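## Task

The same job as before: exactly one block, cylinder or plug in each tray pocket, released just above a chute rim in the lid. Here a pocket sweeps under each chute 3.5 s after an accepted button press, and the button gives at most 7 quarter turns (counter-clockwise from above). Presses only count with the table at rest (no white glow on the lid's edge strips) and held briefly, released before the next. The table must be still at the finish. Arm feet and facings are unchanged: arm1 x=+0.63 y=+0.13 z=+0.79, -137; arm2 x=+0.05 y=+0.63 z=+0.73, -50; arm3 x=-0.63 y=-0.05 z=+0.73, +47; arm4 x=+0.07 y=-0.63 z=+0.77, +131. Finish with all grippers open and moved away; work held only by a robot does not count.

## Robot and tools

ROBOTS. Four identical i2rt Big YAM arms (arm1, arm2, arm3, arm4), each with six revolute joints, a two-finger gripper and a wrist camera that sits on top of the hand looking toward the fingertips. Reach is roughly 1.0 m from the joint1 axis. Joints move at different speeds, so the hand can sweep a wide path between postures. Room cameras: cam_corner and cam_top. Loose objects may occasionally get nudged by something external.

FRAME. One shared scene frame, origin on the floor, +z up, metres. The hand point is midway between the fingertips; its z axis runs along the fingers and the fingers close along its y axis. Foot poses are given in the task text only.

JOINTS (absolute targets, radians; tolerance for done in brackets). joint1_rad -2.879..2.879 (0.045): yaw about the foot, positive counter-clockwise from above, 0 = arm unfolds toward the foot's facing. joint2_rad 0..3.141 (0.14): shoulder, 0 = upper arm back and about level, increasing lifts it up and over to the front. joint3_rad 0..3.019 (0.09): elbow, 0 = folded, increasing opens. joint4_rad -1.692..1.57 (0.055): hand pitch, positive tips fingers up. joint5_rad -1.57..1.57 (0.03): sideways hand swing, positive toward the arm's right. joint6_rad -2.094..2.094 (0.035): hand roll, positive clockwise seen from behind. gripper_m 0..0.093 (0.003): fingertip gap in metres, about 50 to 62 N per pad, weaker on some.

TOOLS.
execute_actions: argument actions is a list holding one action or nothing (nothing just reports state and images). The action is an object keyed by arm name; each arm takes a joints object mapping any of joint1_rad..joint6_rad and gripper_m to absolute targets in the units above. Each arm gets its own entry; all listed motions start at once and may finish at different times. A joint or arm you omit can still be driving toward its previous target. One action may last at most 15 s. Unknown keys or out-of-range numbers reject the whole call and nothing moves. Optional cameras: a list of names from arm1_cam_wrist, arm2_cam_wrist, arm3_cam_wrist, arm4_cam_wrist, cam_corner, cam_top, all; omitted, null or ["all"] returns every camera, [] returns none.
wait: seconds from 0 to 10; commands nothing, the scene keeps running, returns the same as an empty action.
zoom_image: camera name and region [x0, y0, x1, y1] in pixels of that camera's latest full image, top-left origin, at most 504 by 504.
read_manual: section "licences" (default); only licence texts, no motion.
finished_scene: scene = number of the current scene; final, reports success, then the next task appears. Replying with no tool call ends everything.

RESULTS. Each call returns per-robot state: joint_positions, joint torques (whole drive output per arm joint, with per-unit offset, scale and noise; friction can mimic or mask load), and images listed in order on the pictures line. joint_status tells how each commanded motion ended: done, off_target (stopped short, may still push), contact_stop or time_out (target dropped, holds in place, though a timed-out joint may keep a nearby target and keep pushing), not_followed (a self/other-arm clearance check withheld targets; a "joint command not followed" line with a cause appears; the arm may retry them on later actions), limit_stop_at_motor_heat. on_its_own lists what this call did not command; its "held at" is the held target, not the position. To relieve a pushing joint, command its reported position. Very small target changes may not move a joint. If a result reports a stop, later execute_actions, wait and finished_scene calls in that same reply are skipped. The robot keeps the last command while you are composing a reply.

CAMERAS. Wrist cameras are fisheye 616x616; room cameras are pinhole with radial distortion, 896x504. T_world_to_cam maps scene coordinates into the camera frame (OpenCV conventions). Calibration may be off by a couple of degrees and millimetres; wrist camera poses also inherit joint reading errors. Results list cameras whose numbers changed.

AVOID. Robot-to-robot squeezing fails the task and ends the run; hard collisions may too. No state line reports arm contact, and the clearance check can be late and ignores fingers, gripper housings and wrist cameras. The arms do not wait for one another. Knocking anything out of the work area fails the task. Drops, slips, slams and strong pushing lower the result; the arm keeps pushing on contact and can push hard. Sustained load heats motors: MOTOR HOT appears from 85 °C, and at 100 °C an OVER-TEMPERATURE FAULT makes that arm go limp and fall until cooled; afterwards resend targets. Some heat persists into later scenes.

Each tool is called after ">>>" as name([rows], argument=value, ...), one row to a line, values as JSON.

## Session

>>> execute_actions(actions=[])

Scene clock: 0.00 s.
Joint torques (N m, as the arm reports them, + toward a larger angle): no reading
arm1.joint_positions: joint1_rad=-0.830 joint2_rad=+0.447 joint3_rad=+1.452 joint4_rad=-1.527 joint5_rad=+0.017 joint6_rad=+0.006 gripper_m=+0.095
arm1.joint_status: not commanded
arm1.hand: x=+0.5059 y=+0.1524 z=+1.3430 quat_wxyz=(+0.020, -0.864, +0.043, +0.502) (m; scene frame)
arm2.joint_positions: joint1_rad=+0.793 joint2_rad=+0.441 joint3_rad=+1.456 joint4_rad=-1.519 joint5_rad=-0.012 joint6_rad=-0.014 gripper_m=+0.094
arm2.joint_status: not commanded
arm2.hand: x=+0.1819 y=+0.6199 z=+1.2887 quat_wxyz=(-0.504, -0.027, -0.863, +0.018) (m; scene frame)
arm3.joint_positions: joint1_rad=-0.113 joint2_rad=+0.435 joint3_rad=+1.465 joint4_rad=-1.533 joint5_rad=-0.004 joint6_rad=+0.004 gripper_m=+0.094
arm3.joint_status: not commanded
arm3.hand: x=-0.5411 y=+0.0263 z=+1.2882 quat_wxyz=(-0.479, +0.293, -0.808, -0.178) (m; scene frame)
arm4.joint_positions: joint1_rad=-0.761 joint2_rad=+0.439 joint3_rad=+1.477 joint4_rad=-1.525 joint5_rad=-0.008 joint6_rad=-0.005 gripper_m=+0.094
arm4.joint_status: not commanded
arm4.hand: x=+0.0729 y=-0.5075 z=+1.3364 quat_wxyz=(-0.372, +0.597, -0.617, -0.354) (m; scene frame)
pictures: arm1_cam_wrist, arm2_cam_wrist, arm3_cam_wrist, arm4_cam_wrist, cam_corner, cam_top
camera_calibration (this result's frames):
arm1_cam_wrist: T_world_to_cam=[[0.114441, 0.993379, -0.0100924, -0.200617], [0.90827, -0.108741, -0.404006, 0.101746], [-0.402429, 0.0370682, -0.914701, 1.54825], [0, 0, 0, 1]] pos_world=[0.553608, 0.152961, 1.45527]
arm2_cam_wrist: T_world_to_cam=[[-0.0629522, -0.997943, -0.0121405, 0.649717], [-0.906415, 0.0622609, -0.417774, 0.668385], [0.417671, -0.0152954, -0.90847, 1.22805], [0, 0, 0, 1]] pos_world=[0.133817, 0.62555, 1.40276]
arm3_cam_wrist: T_world_to_cam=[[0.637402, -0.770529, 0.00187421, 0.363173], [-0.694573, -0.575619, -0.431546, 0.202035], [0.333598, 0.273767, -0.902089, 1.46285], [0, 0, 0, 1]] pos_world=[-0.579161, -0.00434774, 1.40613]
arm4_cam_wrist: T_world_to_cam=[[0.998594, -0.0530082, 0.000992585, -0.105614], [-0.0473869, -0.900781, -0.431681, 0.127795], [0.0237767, 0.431027, -0.902026, 1.54553], [0, 0, 0, 1]] pos_world=[0.0747741, -0.556647, 1.44938]
Images, in order (width x height): arm1_cam_wrist 616x616, arm2_cam_wrist 616x616, arm3_cam_wrist 616x616, arm4_cam_wrist 616x616, cam_corner 896x504, cam_top 896x504.

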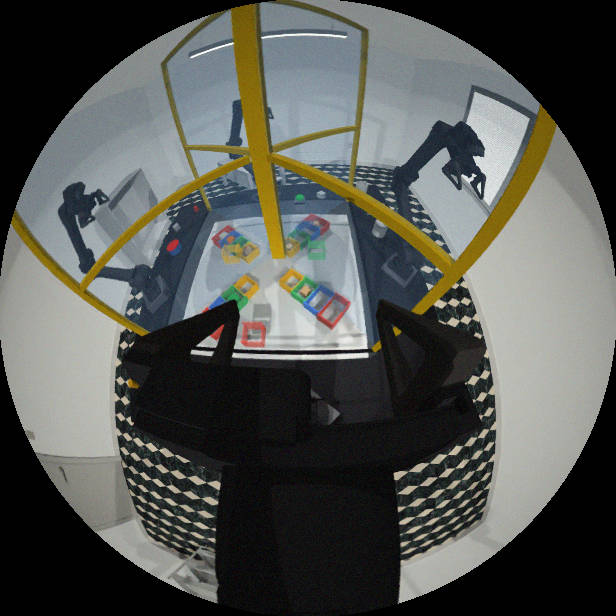

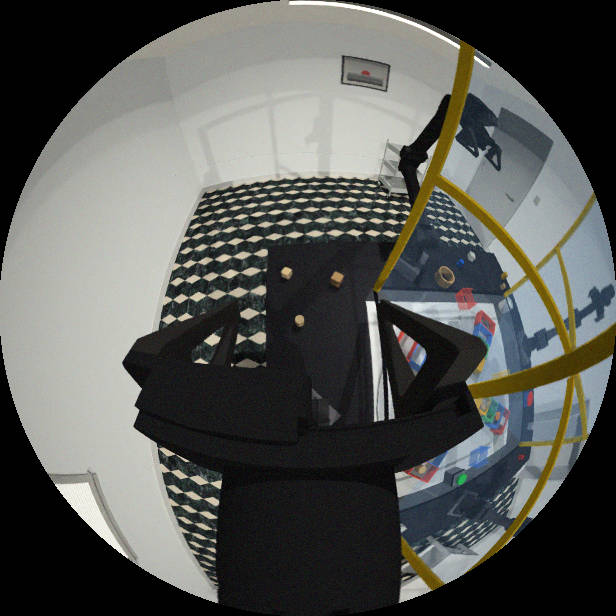

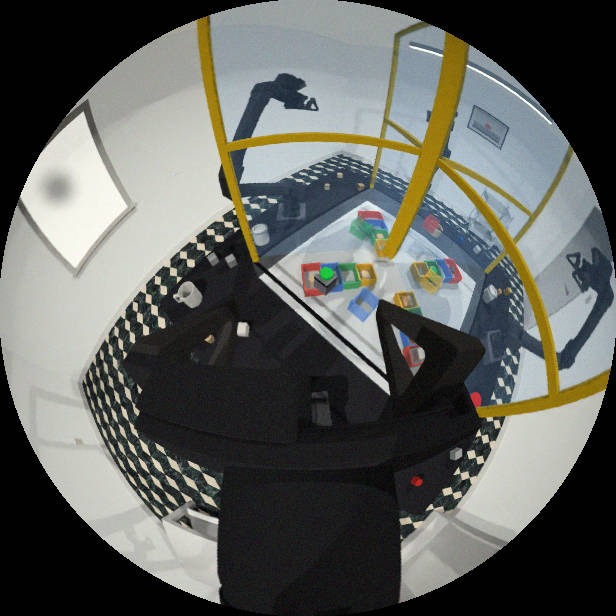

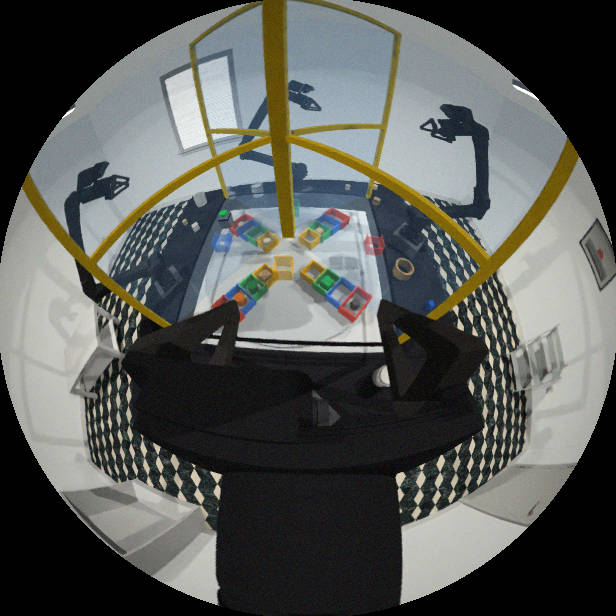

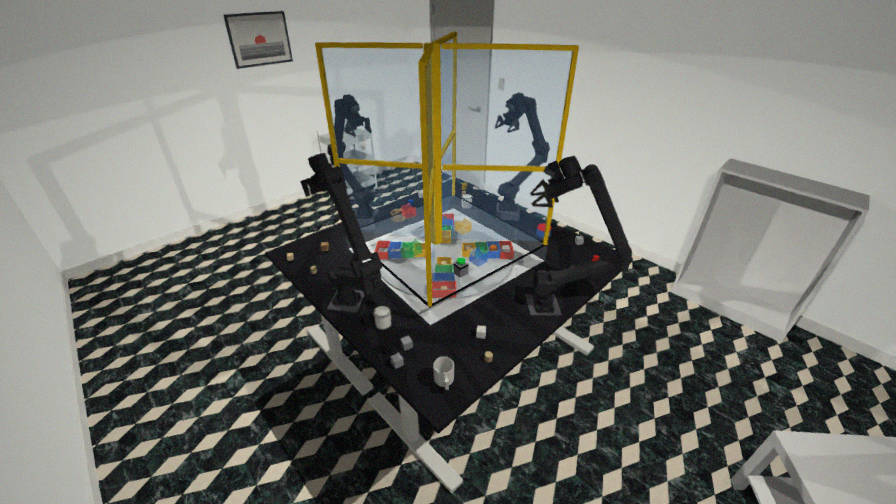

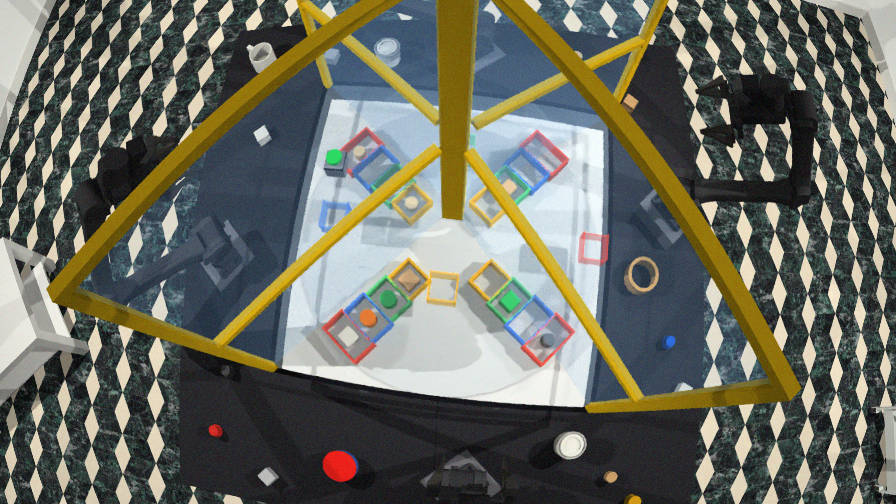

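>>> zoom_image(camera="cam_top", region=[280, 80, 640, 400])

>>> zoom_image(camera="cam_corner", region=[260, 170, 640, 400])

>>> zoom_image(camera="arm4_cam_wrist", region=[170, 170, 450, 350])

Region (280, 80, 640, 400) of cam_top's 896x504 image, scaled by 1.400, with more detail than that image has.

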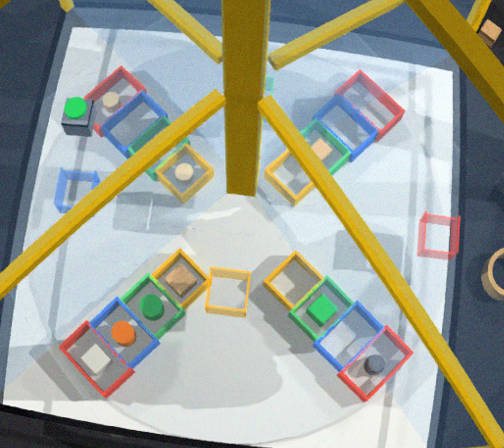

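Region (260, 170, 640, 400) of cam_corner's 896x504 image, scaled by 1.326, with more detail than that image has; it fills the top 305 rows of this view, and the rest is white.

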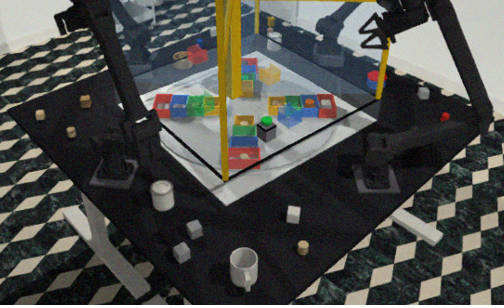

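Region (170, 170, 450, 350) of arm4_cam_wrist's 616x616 image, scaled by 1.800, with more detail than that image has; it fills the top 324 rows of this view, and the rest is white.

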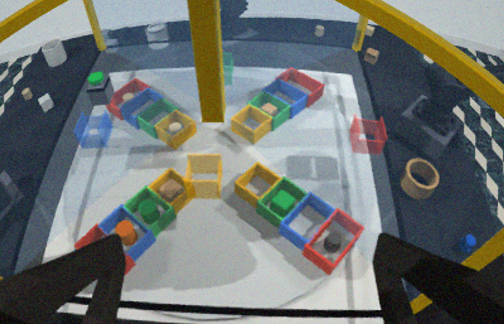

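>>> execute_actions([
  {"arm1":{"joints":{"joint1_rad":0.81,"joint3_rad":0.835}},"arm2":{"joints":{"joint1_rad":0.93,"joint3_rad":0.767}},"arm3":{"joints":{"joint1_rad":0.545,"joint3_rad":0.946}},"arm4":{"joints":{"joint1_rad":0.91,"joint3_rad":1.34}}},
], cameras=[])

>>> execute_actions([
  {"arm1":{"joints":{"joint2_rad":1.545,"joint4_rad":-0.838}},"arm2":{"joints":{"joint2_rad":1.3,"joint4_rad":-1.02}},"arm3":{"joints":{"joint2_rad":1.472,"joint4_rad":-1.02}},"arm4":{"joints":{"joint2_rad":1.86,"joint4_rad":-1.022}}},
])

Scene clock: 56.77 s.
Joint torques (N m, as the arm reports them, + toward a larger angle): arm1=[-0.09  2.84  9.91  1.25  0.11  0.11] | arm2=[ 0.86  0.86  9.37  0.9   0.14 -0.02] | arm3=[ 2.43  2.39  7.94  1.76 -0.02 -0.01] | arm4=[ 0.99  3.87  6.64  1.93  0.1  -0.11]
arm1.joint_positions: joint1_rad=+0.801 joint2_rad=+0.451 joint3_rad=+0.829 joint4_rad=-1.527 joint5_rad=+0.017 joint6_rad=+0.006 gripper_m=+0.095
arm1.joint_status: all done
arm1.hand: x=+0.6253 y=-0.0301 z=+1.0628 quat_wxyz=(-0.144, -0.699, -0.682, +0.160) (m; scene frame)
arm2.joint_positions: joint1_rad=+0.925 joint2_rad=+0.440 joint3_rad=+0.771 joint4_rad=-1.518 joint5_rad=-0.012 joint6_rad=-0.014 gripper_m=+0.094
arm2.joint_status: all done
arm2.hand: x=+0.2149 y=+0.6391 z=+0.9786 quat_wxyz=(-0.185, +0.032, -0.982, -0.011) (m; scene frame)
arm3.joint_positions: joint1_rad=+0.536 joint2_rad=+0.441 joint3_rad=+0.944 joint4_rad=-1.533 joint5_rad=-0.004 joint6_rad=+0.004 gripper_m=+0.094
arm3.joint_status: all done
arm3.hand: x=-0.5940 y=+0.1162 z=+1.0549 quat_wxyz=(-0.210, +0.600, -0.753, -0.169) (m; scene frame)
arm4.joint_positions: joint1_rad=+0.906 joint2_rad=+0.440 joint3_rad=+1.335 joint4_rad=-1.525 joint5_rad=-0.008 joint6_rad=-0.005 gripper_m=+0.094
arm4.joint_status: all done
arm4.hand: x=-0.0770 y=-0.6352 z=+1.2757 quat_wxyz=(+0.017, +0.892, +0.025, -0.450) (m; scene frame)
pictures: none
No camera images: the call's "cameras" was empty. Leave "cameras" out to get every camera's image.

Scene clock: 58.60 s.
Joint torques (N m, as the arm reports them, + toward a larger angle): arm1=[ -0.1  -11.7    7.88   0.89   0.12   0.11] | arm2=[ 1.01 -7.06  8.02  0.52  0.13 -0.02] | arm3=[  2.14 -11.4    6.9    1.12  -0.03  -0.02] | arm4=[  1.05 -16.3    6.93   0.73   0.09  -0.1 ]
arm1.joint_positions: joint1_rad=+0.801 joint2_rad=+1.545 joint3_rad=+0.829 joint4_rad=-0.853 joint5_rad=+0.017 joint6_rad=+0.006 gripper_m=+0.095
arm1.joint_status: all done
arm1.hand: x=+0.6206 y=-0.2355 z=+0.8060 quat_wxyz=(+0.003, -0.715, -0.699, +0.012) (m; scene frame)
arm2.joint_positions: joint1_rad=+0.925 joint2_rad=+1.292 joint3_rad=+0.771 joint4_rad=-1.028 joint5_rad=-0.012 joint6_rad=-0.014 gripper_m=+0.094
arm2.joint_status: all done
arm2.hand: x=+0.3709 y=+0.6474 z=+0.8049 quat_wxyz=(-0.005, +0.032, -0.999, -0.008) (m; scene frame)
arm3.joint_positions: joint1_rad=+0.536 joint2_rad=+1.475 joint3_rad=+0.944 joint4_rad=-1.033 joint5_rad=-0.004 joint6_rad=+0.004 gripper_m=+0.094
arm3.joint_status: all done
arm3.hand: x=-0.5456 y=+0.3268 z=+0.8039 quat_wxyz=(-0.004, +0.623, -0.782, -0.004) (m; scene frame)
arm4.joint_positions: joint1_rad=+0.906 joint2_rad=+1.868 joint3_rad=+1.335 joint4_rad=-1.034 joint5_rad=-0.008 joint6_rad=-0.005 gripper_m=+0.094
arm4.joint_status: all done
arm4.hand: x=-0.4553 y=-0.6576 z=+0.8002 quat_wxyz=(+0.007, +1.000, +0.028, +0.001) (m; scene frame)
pictures: arm1_cam_wrist, arm2_cam_wrist, arm3_cam_wrist, arm4_cam_wrist, cam_corner, cam_top
camera_calibration (this result's frames):
arm1_cam_wrist: T_world_to_cam=[[-0.998687, 0.0341929, 0.0381532, 0.592187], [0.050032, 0.811202, 0.582622, -0.307484], [-0.0110284, 0.583766, -0.811847, 0.920631], [0, 0, 0, 1]] pos_world=[0.616947, -0.30825, 0.903965]
arm2_cam_wrist: T_world_to_cam=[[0.050562, -0.998414, -0.0247719, 0.651571], [-0.815577, -0.0555933, 0.575972, -0.121334], [-0.576436, -0.0089189, -0.817094, 1.00109], [0, 0, 0, 1]] pos_world=[0.445162, 0.652721, 0.90401]
arm3_cam_wrist: T_world_to_cam=[[0.97508, -0.221563, 0.0113264, 0.595809], [-0.187318, -0.794869, 0.577144, -0.299572], [-0.118871, -0.564884, -0.816564, 0.903701], [0, 0, 0, 1]] pos_world=[-0.529653, 0.404375, 0.904077]
arm4_cam_wrist: T_world_to_cam=[[-0.0434975, 0.999051, -0.00239806, 0.634504], [0.804806, 0.0364623, 0.592417, -0.0790409], [0.591942, 0.0238387, -0.805628, 1.05292], [0, 0, 0, 1]] pos_world=[-0.532052, -0.65612, 0.896605]
Images, in order (width x height): arm1_cam_wrist 616x616, arm2_cam_wrist 616x616, arm3_cam_wrist 616x616, arm4_cam_wrist 616x616, cam_corner 896x504, cam_top 896x504.

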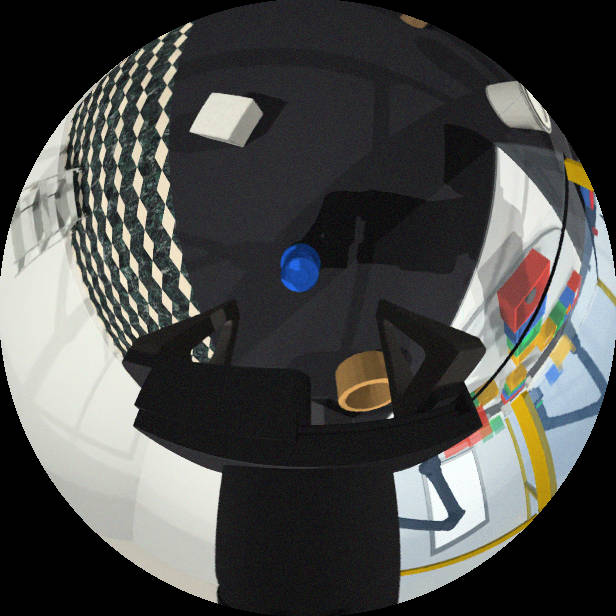

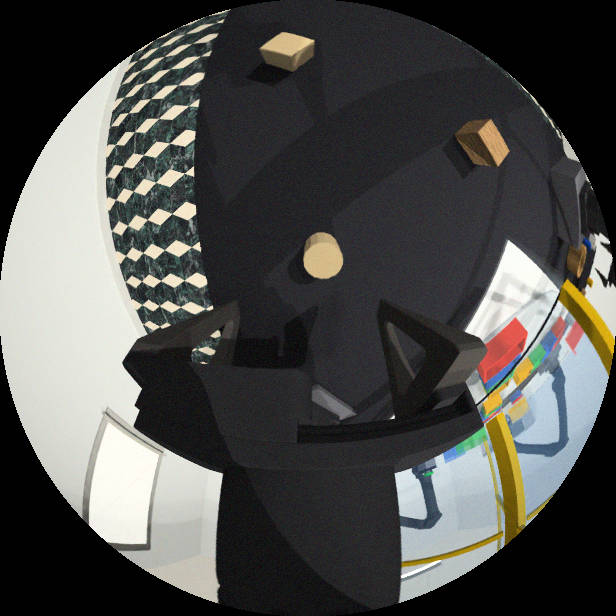

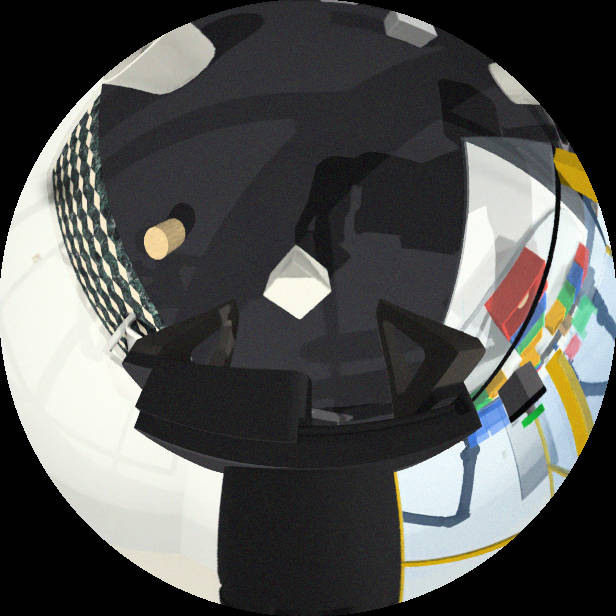

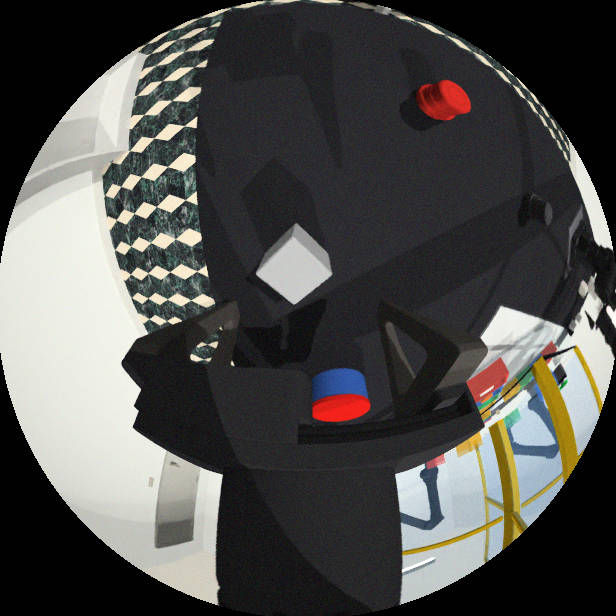

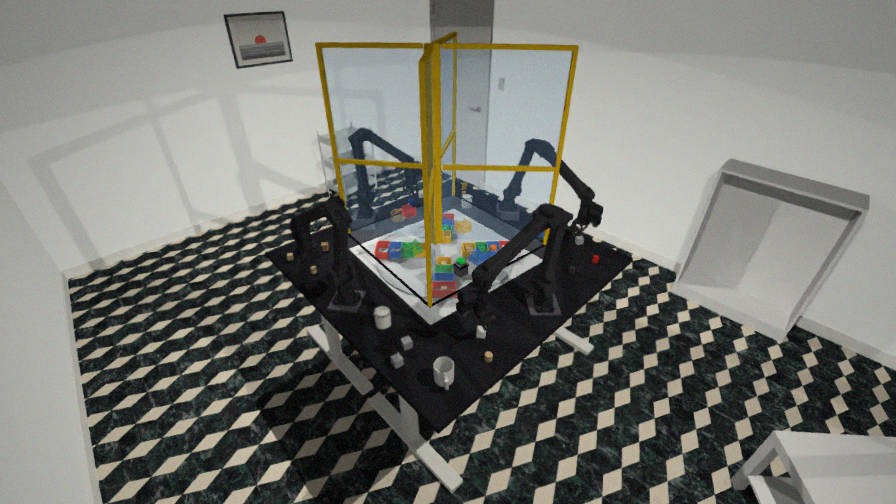

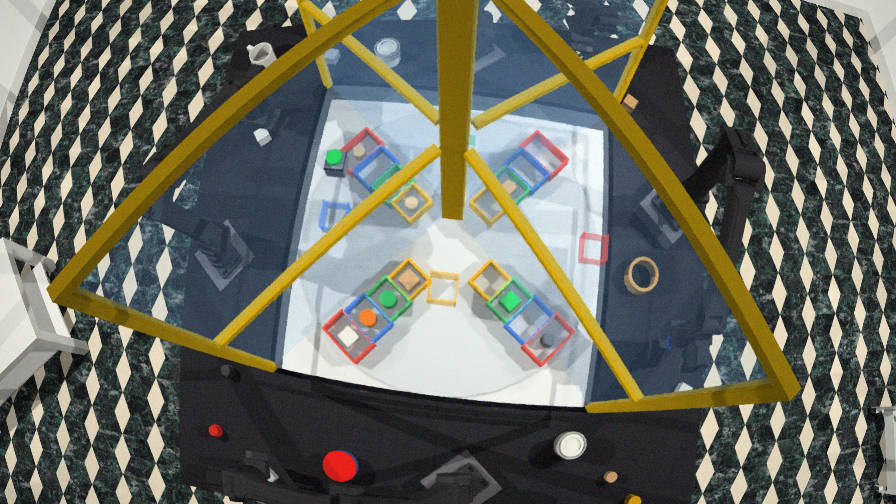

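>>> execute_actions([
  {"arm1":{"joints":{"joint1_rad":0.822}},"arm2":{"joints":{"joint1_rad":0.881}},"arm3":{"joints":{"joint1_rad":0.562,"joint6_rad":0.82}},"arm4":{"joints":{"joint1_rad":0.932,"joint6_rad":0.78}}},
], cameras=[])

>>> execute_actions([
  {"arm1":{"joints":{"joint2_rad":1.685,"joint3_rad":0.81,"joint4_rad":-0.675}},"arm2":{"joints":{"joint2_rad":1.444,"joint3_rad":0.724,"joint4_rad":-0.84}},"arm3":{"joints":{"joint2_rad":1.55,"joint3_rad":0.856,"joint4_rad":-0.855}},"arm4":{"joints":{"joint2_rad":1.953,"joint3_rad":1.325,"joint4_rad":-0.92}}},
], cameras=["arm1_cam_wrist","arm2_cam_wrist","arm3_cam_wrist","arm4_cam_wrist"])

Scene clock: 73.17 s.
Joint torques (N m, as the arm reports them, + toward a larger angle): arm1=[  0.   -11.82   7.88   0.92   0.12   0.12] | arm2=[ 0.25 -6.95  7.93  0.53  0.14 -0.01] | arm3=[  2.14 -11.56   7.06   1.1    0.05   0.09] | arm4=[  0.64 -16.71   6.91   0.58   0.16   0.04]
arm1.joint_positions: joint1_rad=+0.812 joint2_rad=+1.545 joint3_rad=+0.829 joint4_rad=-0.853 joint5_rad=+0.017 joint6_rad=+0.006 gripper_m=+0.095
arm1.joint_status: all done
arm1.hand: x=+0.6246 y=-0.2356 z=+0.8060 quat_wxyz=(+0.003, -0.711, -0.703, +0.012) (m; scene frame)
arm2.joint_positions: joint1_rad=+0.886 joint2_rad=+1.292 joint3_rad=+0.771 joint4_rad=-1.028 joint5_rad=-0.012 joint6_rad=-0.014 gripper_m=+0.094
arm2.joint_status: all done
arm2.hand: x=+0.3714 y=+0.6351 z=+0.8049 quat_wxyz=(-0.005, +0.013, -1.000, -0.008) (m; scene frame)
arm3.joint_positions: joint1_rad=+0.552 joint2_rad=+1.475 joint3_rad=+0.944 joint4_rad=-1.033 joint5_rad=-0.004 joint6_rad=+0.810 gripper_m=+0.094
arm3.joint_status: all done
arm3.hand: x=-0.5517 y=+0.3281 z=+0.8039 quat_wxyz=(-0.002, +0.274, -0.962, -0.006) (m; scene frame)
arm4.joint_positions: joint1_rad=+0.930 joint2_rad=+1.868 joint3_rad=+1.335 joint4_rad=-1.034 joint5_rad=-0.008 joint6_rad=+0.769 gripper_m=+0.094
arm4.joint_status: all done
arm4.hand: x=-0.4545 y=-0.6702 z=+0.8003 quat_wxyz=(+0.006, +0.940, -0.340, +0.004) (m; scene frame)
pictures: none
No camera images: the call's "cameras" was empty. Leave "cameras" out to get every camera's image.

Scene clock: 74.10 s.
Joint torques (N m, as the arm reports them, + toward a larger angle): arm1=[  0.03 -13.59   6.63   0.93   0.12   0.11] | arm2=[ 0.31 -8.93  6.85  0.57  0.15 -0.03] | arm3=[  2.22 -12.47   6.64   1.1    0.04   0.07] | arm4=[  1.39 -17.46   6.33   0.59   0.14   0.05]
arm1.joint_positions: joint1_rad=+0.812 joint2_rad=+1.693 joint3_rad=+0.806 joint4_rad=-0.690 joint5_rad=+0.017 joint6_rad=+0.006 gripper_m=+0.095
arm1.joint_status: all done
arm1.hand: x=+0.6242 y=-0.2429 z=+0.7480 quat_wxyz=(+0.005, -0.711, -0.703, +0.010) (m; scene frame)
arm2.joint_positions: joint1_rad=+0.886 joint2_rad=+1.446 joint3_rad=+0.728 joint4_rad=-0.849 joint5_rad=-0.012 joint6_rad=-0.014 gripper_m=+0.094
arm2.joint_status: all done
arm2.hand: x=+0.3821 y=+0.6354 z=+0.7451 quat_wxyz=(+0.003, +0.012, -1.000, -0.008) (m; scene frame)
arm3.joint_positions: joint1_rad=+0.552 joint2_rad=+1.559 joint3_rad=+0.849 joint4_rad=-0.868 joint5_rad=-0.004 joint6_rad=+0.811 gripper_m=+0.094
arm3.joint_status: all done
arm3.hand: x=-0.5538 y=+0.3174 z=+0.7443 quat_wxyz=(+0.001, +0.273, -0.962, +0.001) (m; scene frame)
arm4.joint_positions: joint1_rad=+0.930 joint2_rad=+1.963 joint3_rad=+1.321 joint4_rad=-0.934 joint5_rad=-0.008 joint6_rad=+0.769 gripper_m=+0.094
arm4.joint_status: all done
arm4.hand: x=-0.4608 y=-0.6710 z=+0.7473 quat_wxyz=(+0.004, +0.940, -0.340, +0.008) (m; scene frame)
pictures: arm1_cam_wrist, arm2_cam_wrist, arm3_cam_wrist, arm4_cam_wrist
camera_calibration (this result's frames):
arm1_cam_wrist: T_world_to_cam=[[-0.998991, 0.0232676, 0.0384108, 0.595599], [0.0414409, 0.807189, 0.588837, -0.268162], [-0.017304, 0.589835, -0.807339, 0.879901], [0, 0, 0, 1]] pos_world=[0.621337, -0.316397, 0.845405]
arm2_cam_wrist: T_world_to_cam=[[0.0116949, -0.999634, -0.0243809, 0.65287], [-0.80704, -0.0238321, 0.590016, -0.112367], [-0.590381, 0.0127761, -0.807023, 0.942612], [0, 0, 0, 1]] pos_world=[0.458181, 0.63791, 0.842925]
arm3_cam_wrist: T_world_to_cam=[[0.528339, -0.848931, 0.0131615, 0.552681], [-0.690255, -0.420456, 0.588867, -0.680277], [-0.494374, -0.320206, -0.808123, 0.556897], [0, 0, 0, 1]] pos_world=[-0.486252, 0.361483, 0.84336]
arm4_cam_wrist: T_world_to_cam=[[0.649293, 0.760487, 0.00889193, 0.798304], [0.602355, -0.52135, 0.604453, -0.519382], [0.464314, -0.387111, -0.796591, 0.672535], [0, 0, 0, 1]] pos_world=[-0.517748, -0.617534, 0.842579]
Images, in order (width x height): arm1_cam_wrist 616x616, arm2_cam_wrist 616x616, arm3_cam_wrist 616x616, arm4_cam_wrist 616x616.

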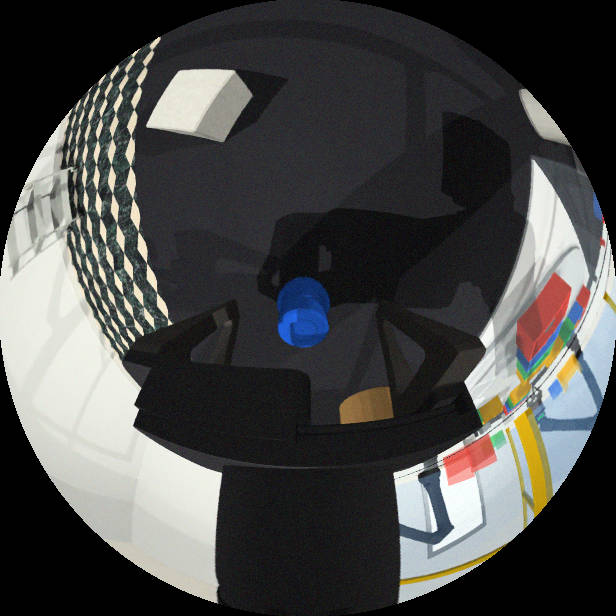

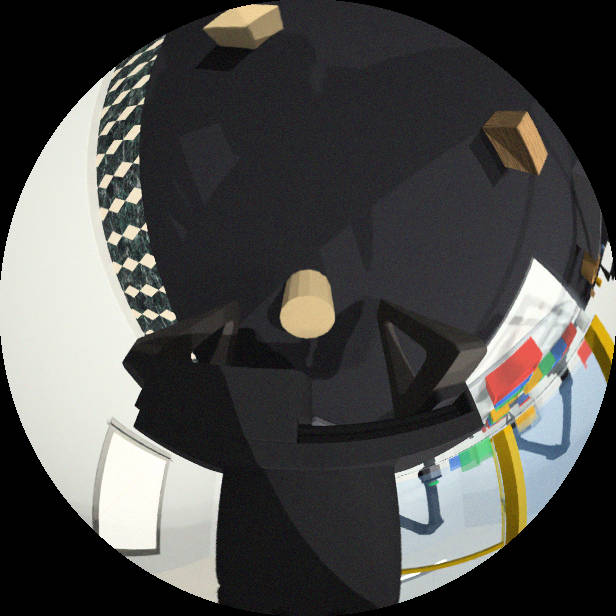

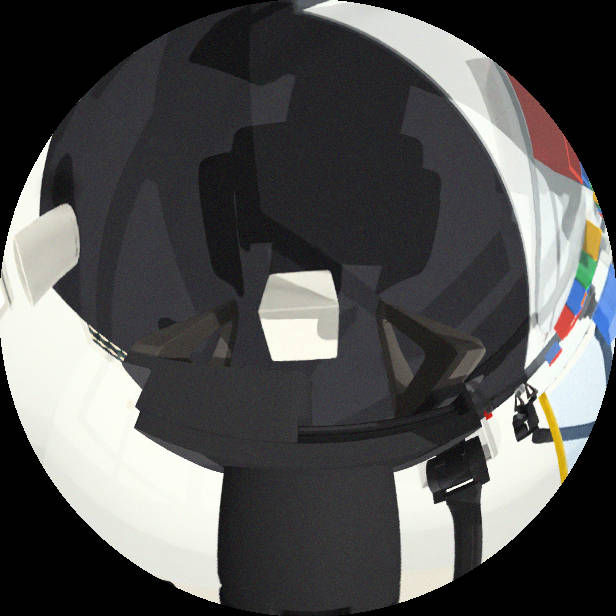

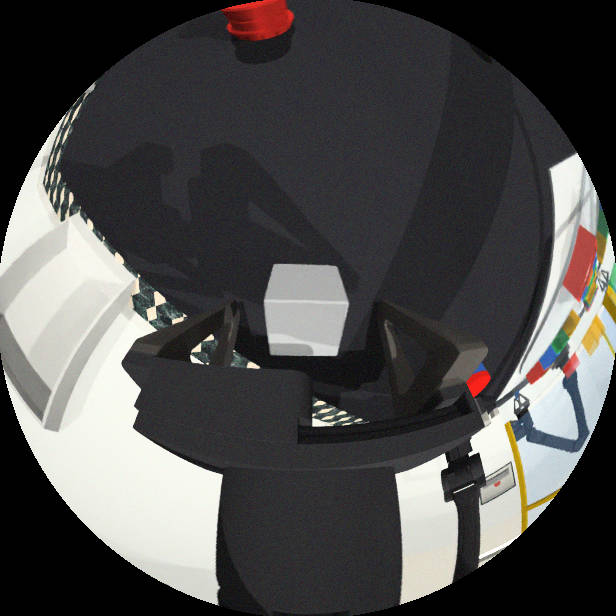

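>>> execute_actions([
  {"arm1":{"joints":{"gripper_m":0.01}},"arm2":{"joints":{"gripper_m":0.015}},"arm3":{"joints":{"gripper_m":0.02}},"arm4":{"joints":{"gripper_m":0.02}}},
], cameras=[])

>>> execute_actions([
  {"arm1":{"joints":{"joint2_rad":0.9,"joint3_rad":0.96,"joint4_rad":-1.4}},"arm2":{"joints":{"joint2_rad":0.9,"joint3_rad":1.1,"joint4_rad":-1.6}},"arm3":{"joints":{"joint2_rad":0.9,"joint3_rad":1.1,"joint4_rad":-1.6,"joint6_rad":0.27}},"arm4":{"joints":{"joint2_rad":0.9,"joint3_rad":1.1,"joint4_rad":-1.55,"joint6_rad":0.13}}},
], cameras=[])

>>> execute_actions([
  {"arm1":{"joints":{"joint1_rad":-0.245}},"arm2":{"joints":{"joint1_rad":-0.75,"joint3_rad":1.34}},"arm3":{"joints":{"joint1_rad":-0.545,"joint3_rad":1.25}},"arm4":{"joints":{"joint1_rad":-0.585,"joint3_rad":1.37}}},
], cameras=[])

>>> execute_actions([
  {"arm1":{"joints":{"joint2_rad":1.15,"joint4_rad":-1.33}},"arm2":{"joints":{"joint2_rad":1.4,"joint4_rad":-1.46}},"arm3":{"joints":{"joint2_rad":1.297,"joint4_rad":-1.46}},"arm4":{"joints":{"joint2_rad":1.528,"joint4_rad":-1.15}}},
])

Scene clock: 94.07 s.
Joint torques (N m, as the arm reports them, + toward a larger angle): arm1=[  0.01 -13.85   6.53   0.95   0.13   0.11] | arm2=[ 0.21 -8.98  6.83  0.45  0.12 -0.02] | arm3=[  2.3  -12.08   6.62   0.94   0.03   0.09] | arm4=[  1.18 -17.06   6.32   0.49   0.17   0.02]
arm1.joint_positions: joint1_rad=+0.812 joint2_rad=+1.693 joint3_rad=+0.806 joint4_rad=-0.690 joint5_rad=+0.016 joint6_rad=+0.006 gripper_m=+0.028
arm1.joint_status: gripper_m off_target (ended at +0.028, target +0.010)
arm1.hand: x=+0.6243 y=-0.2429 z=+0.7480 quat_wxyz=(+0.005, -0.711, -0.703, +0.010) (m; scene frame)
arm2.joint_positions: joint1_rad=+0.886 joint2_rad=+1.446 joint3_rad=+0.728 joint4_rad=-0.849 joint5_rad=-0.012 joint6_rad=-0.014 gripper_m=+0.031
arm2.joint_status: gripper_m off_target (ended at +0.031, target +0.015)
arm2.hand: x=+0.3821 y=+0.6354 z=+0.7451 quat_wxyz=(+0.003, +0.012, -1.000, -0.008) (m; scene frame)
arm3.joint_positions: joint1_rad=+0.552 joint2_rad=+1.559 joint3_rad=+0.849 joint4_rad=-0.866 joint5_rad=-0.004 joint6_rad=+0.811 gripper_m=+0.039
arm3.joint_status: gripper_m off_target (ended at +0.039, target +0.020)
arm3.hand: x=-0.5536 y=+0.3180 z=+0.7445 quat_wxyz=(+0.000, +0.273, -0.962, -0.001) (m; scene frame)
arm4.joint_positions: joint1_rad=+0.930 joint2_rad=+1.963 joint3_rad=+1.321 joint4_rad=-0.933 joint5_rad=-0.008 joint6_rad=+0.770 gripper_m=+0.039
arm4.joint_status: gripper_m off_target (ended at +0.039, target +0.020)
arm4.hand: x=-0.4611 y=-0.6711 z=+0.7473 quat_wxyz=(+0.005, +0.940, -0.341, +0.007) (m; scene frame)
pictures: none
No camera images: the call's "cameras" was empty. Leave "cameras" out to get every camera's image.

Scene clock: 95.70 s.
Joint torques (N m, as the arm reports them, + toward a larger angle): arm1=[ 0.05 -2.87 12.19  0.13  0.13  0.11] | arm2=[ 0.   -2.74 11.4   0.21  0.15 -0.04] | arm3=[ 2.38 -3.06  9.67  0.36 -0.01 -0.14] | arm4=[ 0.96 -4.29  9.17  0.07  0.15 -0.2 ]
arm1.joint_positions: joint1_rad=+0.812 joint2_rad=+0.896 joint3_rad=+0.931 joint4_rad=-1.387 joint5_rad=+0.016 joint6_rad=+0.006 gripper_m=+0.028
arm1.joint_status: all done
arm1.hand: x=+0.6263 y=-0.1376 z=+1.0327 quat_wxyz=(-0.074, -0.707, -0.698, +0.089) (m; scene frame)
arm2.joint_positions: joint1_rad=+0.886 joint2_rad=+0.890 joint3_rad=+1.081 joint4_rad=-1.593 joint5_rad=-0.012 joint6_rad=-0.014 gripper_m=+0.031
arm2.joint_status: all done
arm2.hand: x=+0.3066 y=+0.6338 z=+1.0258 quat_wxyz=(-0.079, +0.013, -0.997, -0.007) (m; scene frame)
arm3.joint_positions: joint1_rad=+0.552 joint2_rad=+0.898 joint3_rad=+1.079 joint4_rad=-1.589 joint5_rad=-0.004 joint6_rad=+0.280 gripper_m=+0.039
arm3.joint_status: all done
arm3.hand: x=-0.5791 y=+0.2001 z=+1.0236 quat_wxyz=(-0.057, +0.514, -0.853, -0.062) (m; scene frame)
arm4.joint_positions: joint1_rad=+0.930 joint2_rad=+0.906 joint3_rad=+1.084 joint4_rad=-1.541 joint5_rad=-0.008 joint6_rad=+0.141 gripper_m=+0.039
arm4.joint_status: all done
arm4.hand: x=-0.1975 y=-0.6492 z=+1.0663 quat_wxyz=(+0.018, +0.994, -0.033, -0.099) (m; scene frame)
pictures: none
No camera images: the call's "cameras" was empty. Leave "cameras" out to get every camera's image.

Scene clock: 97.50 s.
Joint torques (N m, as the arm reports them, + toward a larger angle): arm1=[-1.31 -2.9  12.19  0.12  0.12  0.11] | arm2=[ 0.14 -3.44 13.18  0.66  0.15 -0.03] | arm3=[ 0.66 -3.52 11.23  0.71 -0.04 -0.07] | arm4=[ 0.56 -4.79 11.59  0.76  0.11 -0.2 ]
arm1.joint_positions: joint1_rad=-0.238 joint2_rad=+0.896 joint3_rad=+0.931 joint4_rad=-1.387 joint5_rad=+0.016 joint6_rad=+0.006 gripper_m=+0.028
arm1.joint_status: all done
arm1.hand: x=+0.3918 y=+0.0038 z=+1.0322 quat_wxyz=(-0.025, -0.962, -0.249, +0.112) (m; scene frame)
arm2.joint_positions: joint1_rad=-0.745 joint2_rad=+0.898 joint3_rad=+1.299 joint4_rad=-1.597 joint5_rad=-0.012 joint6_rad=-0.014 gripper_m=+0.031
arm2.joint_status: all done
arm2.hand: x=+0.0431 y=+0.3486 z=+1.1197 quat_wxyz=(-0.128, -0.706, -0.684, +0.135) (m; scene frame)
arm3.joint_positions: joint1_rad=-0.538 joint2_rad=+0.904 joint3_rad=+1.205 joint4_rad=-1.592 joint5_rad=-0.003 joint6_rad=+0.278 gripper_m=+0.039
arm3.joint_status: all done
arm3.hand: x=-0.3679 y=+0.0249 z=+1.0754 quat_wxyz=(-0.136, -0.002, -0.990, -0.042) (m; scene frame)
arm4.joint_positions: joint1_rad=-0.584 joint2_rad=+0.909 joint3_rad=+1.318 joint4_rad=-1.544 joint5_rad=-0.007 joint6_rad=+0.139 gripper_m=+0.039
arm4.joint_status: all done
arm4.hand: x=+0.0296 y=-0.3334 z=+1.1681 quat_wxyz=(-0.128, +0.689, -0.693, -0.170) (m; scene frame)
pictures: none
No camera images: the call's "cameras" was empty. Leave "cameras" out to get every camera's image.

Scene clock: 98.83 s.
Joint torques (N m, as the arm reports them, + toward a larger angle): arm1=[-1.27 -8.17 11.7   0.83  0.12  0.11] | arm2=[  0.22 -11.62  12.92   0.29   0.14  -0.04] | arm3=[  0.74 -10.6   11.08   0.93  -0.02  -0.06] | arm4=[  0.38 -16.29  11.43   1.15   0.06  -0.18]
arm1.joint_positions: joint1_rad=-0.238 joint2_rad=+1.161 joint3_rad=+0.931 joint4_rad=-1.342 joint5_rad=+0.016 joint6_rad=+0.006 gripper_m=+0.028
arm1.joint_status: all done
arm1.hand: x=+0.3641 y=-0.0125 z=+0.9624 quat_wxyz=(+0.003, -0.968, -0.252, +0.005) (m; scene frame)
arm2.joint_positions: joint1_rad=-0.745 joint2_rad=+1.419 joint3_rad=+1.302 joint4_rad=-1.464 joint5_rad=-0.012 joint6_rad=-0.014 gripper_m=+0.031
arm2.joint_status: all done
arm2.hand: x=+0.0351 y=+0.2213 z=+0.9546 quat_wxyz=(+0.004, -0.720, -0.694, -0.005) (m; scene frame)
arm3.joint_positions: joint1_rad=-0.538 joint2_rad=+1.305 joint3_rad=+1.207 joint4_rad=-1.469 joint5_rad=-0.003 joint6_rad=+0.278 gripper_m=+0.039
arm3.joint_status: all done
arm3.hand: x=-0.2758 y=+0.0514 z=+0.9594 quat_wxyz=(-0.003, -0.002, -1.000, -0.005) (m; scene frame)
arm4.joint_positions: joint1_rad=-0.584 joint2_rad=+1.560 joint3_rad=+1.318 joint4_rad=-1.167 joint5_rad=-0.007 joint6_rad=+0.139 gripper_m=+0.039
arm4.joint_status: all done
arm4.hand: x=+0.0046 y=-0.1371 z=+0.9426 quat_wxyz=(-0.046, +0.703, -0.707, -0.062) (m; scene frame)
pictures: arm1_cam_wrist, arm2_cam_wrist, arm3_cam_wrist, arm4_cam_wrist, cam_corner, cam_top
camera_calibration (this result's frames):
arm1_cam_wrist: T_world_to_cam=[[-0.477578, 0.87822, 0.0254733, 0.155469], [0.71797, 0.373394, 0.587448, -0.819966], [0.506397, 0.298841, -0.808861, 0.719709], [0, 0, 0, 1]] pos_world=[0.298502, -0.0454436, 1.05987]
arm2_cam_wrist: T_world_to_cam=[[-0.998752, 0.0487852, -0.0106826, 0.0384668], [0.032838, 0.802675, 0.595512, -0.743501], [0.0376268, 0.594418, -0.803275, 0.757736], [0, 0, 0, 1]] pos_world=[0.0343227, 0.144501, 1.05185]
arm3_cam_wrist: T_world_to_cam=[[-0.000700675, -0.999994, 0.0033014, 0.0485005], [-0.813341, 0.0024906, 0.581782, -0.775784], [-0.581787, -0.00227752, -0.813338, 0.747461], [0, 0, 0, 1]] pos_world=[-0.19608, 0.0521347, 1.05912]
arm4_cam_wrist: T_world_to_cam=[[0.999713, -0.0191565, -0.014372, 0.00171877], [-0.010386, -0.887555, 0.460584, -0.551206], [-0.0215792, -0.460302, -0.8875, 0.896624], [0, 0, 0, 1]] pos_world=[0.0119053, -0.0764747, 1.04965]
Images, in order (width x height): arm1_cam_wrist 616x616, arm2_cam_wrist 616x616, arm3_cam_wrist 616x616, arm4_cam_wrist 616x616, cam_corner 896x504, cam_top 896x504.

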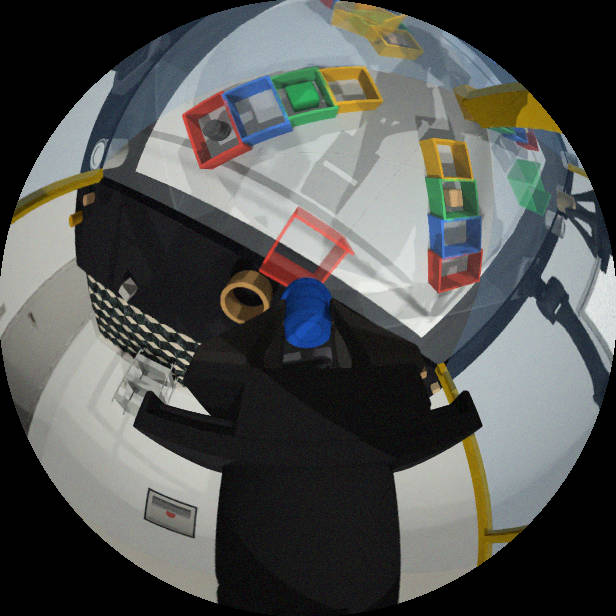

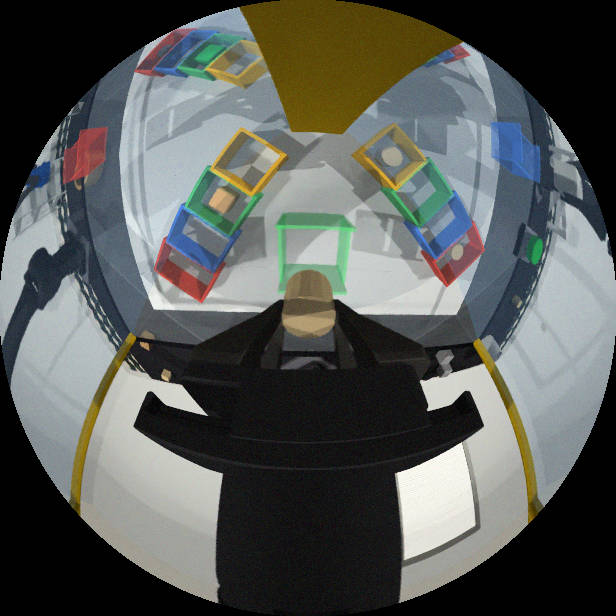

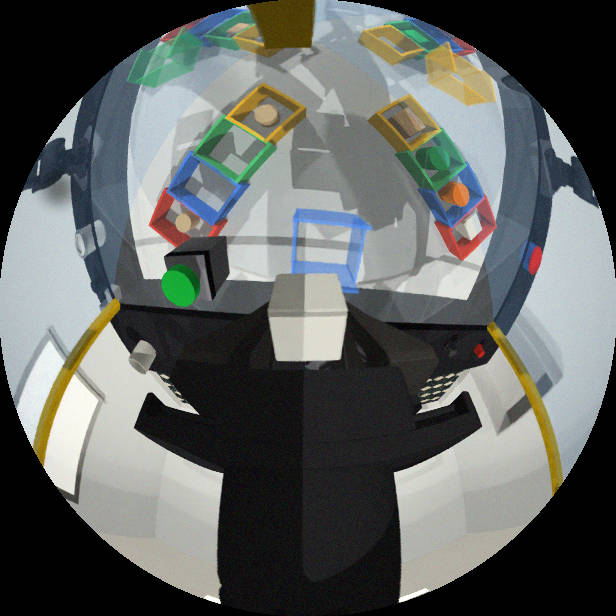

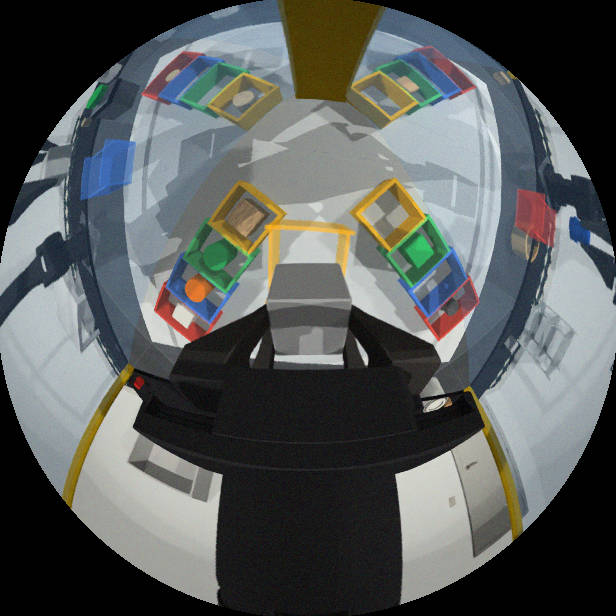

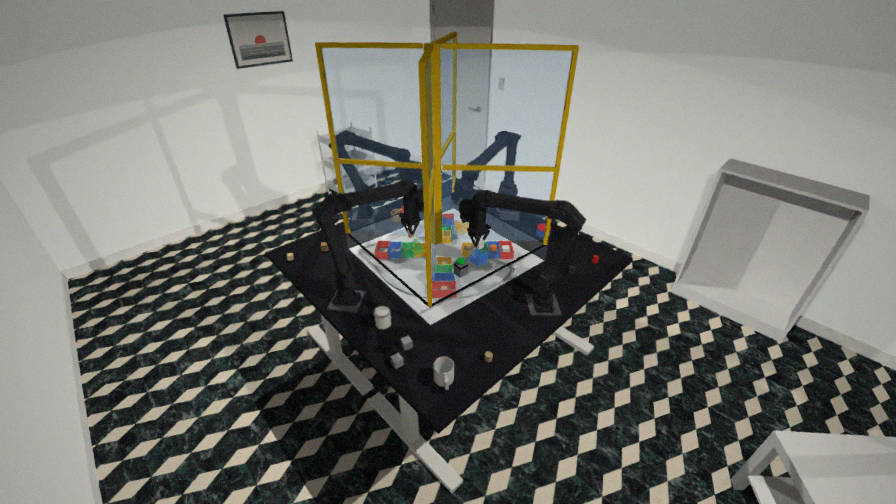

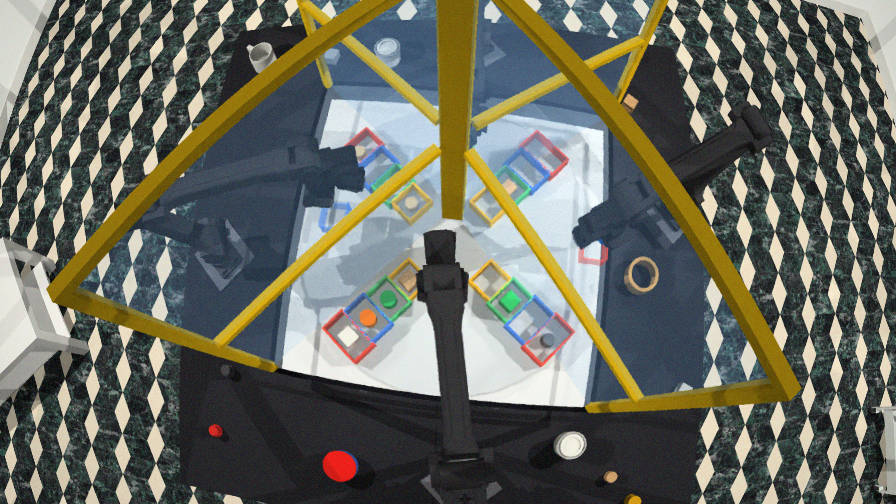

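>>> zoom_image(camera="arm3_cam_wrist", region=[140, 180, 420, 340])

>>> zoom_image(camera="arm1_cam_wrist", region=[220, 180, 400, 320])

>>> zoom_image(camera="arm2_cam_wrist", region=[220, 180, 400, 320])

Region (140, 180, 420, 340) of arm3_cam_wrist's 616x616 image, scaled by 1.800, with more detail than that image has; it fills the top 288 rows of this view, and the rest is white.

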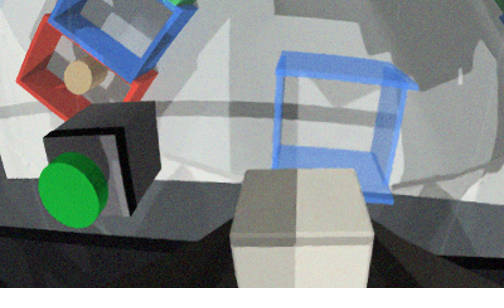

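Region (220, 180, 400, 320) of arm1_cam_wrist's 616x616 image, scaled by 2.800, with more detail than that image has.

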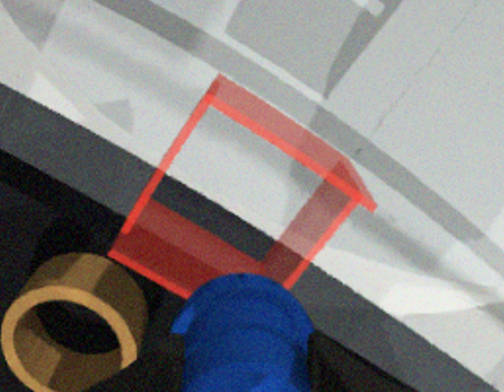

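Region (220, 180, 400, 320) of arm2_cam_wrist's 616x616 image, scaled by 2.800, with more detail than that image has.

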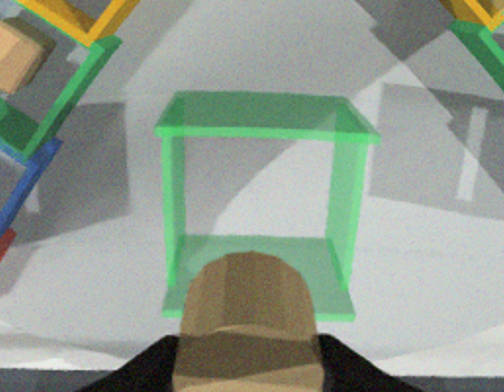

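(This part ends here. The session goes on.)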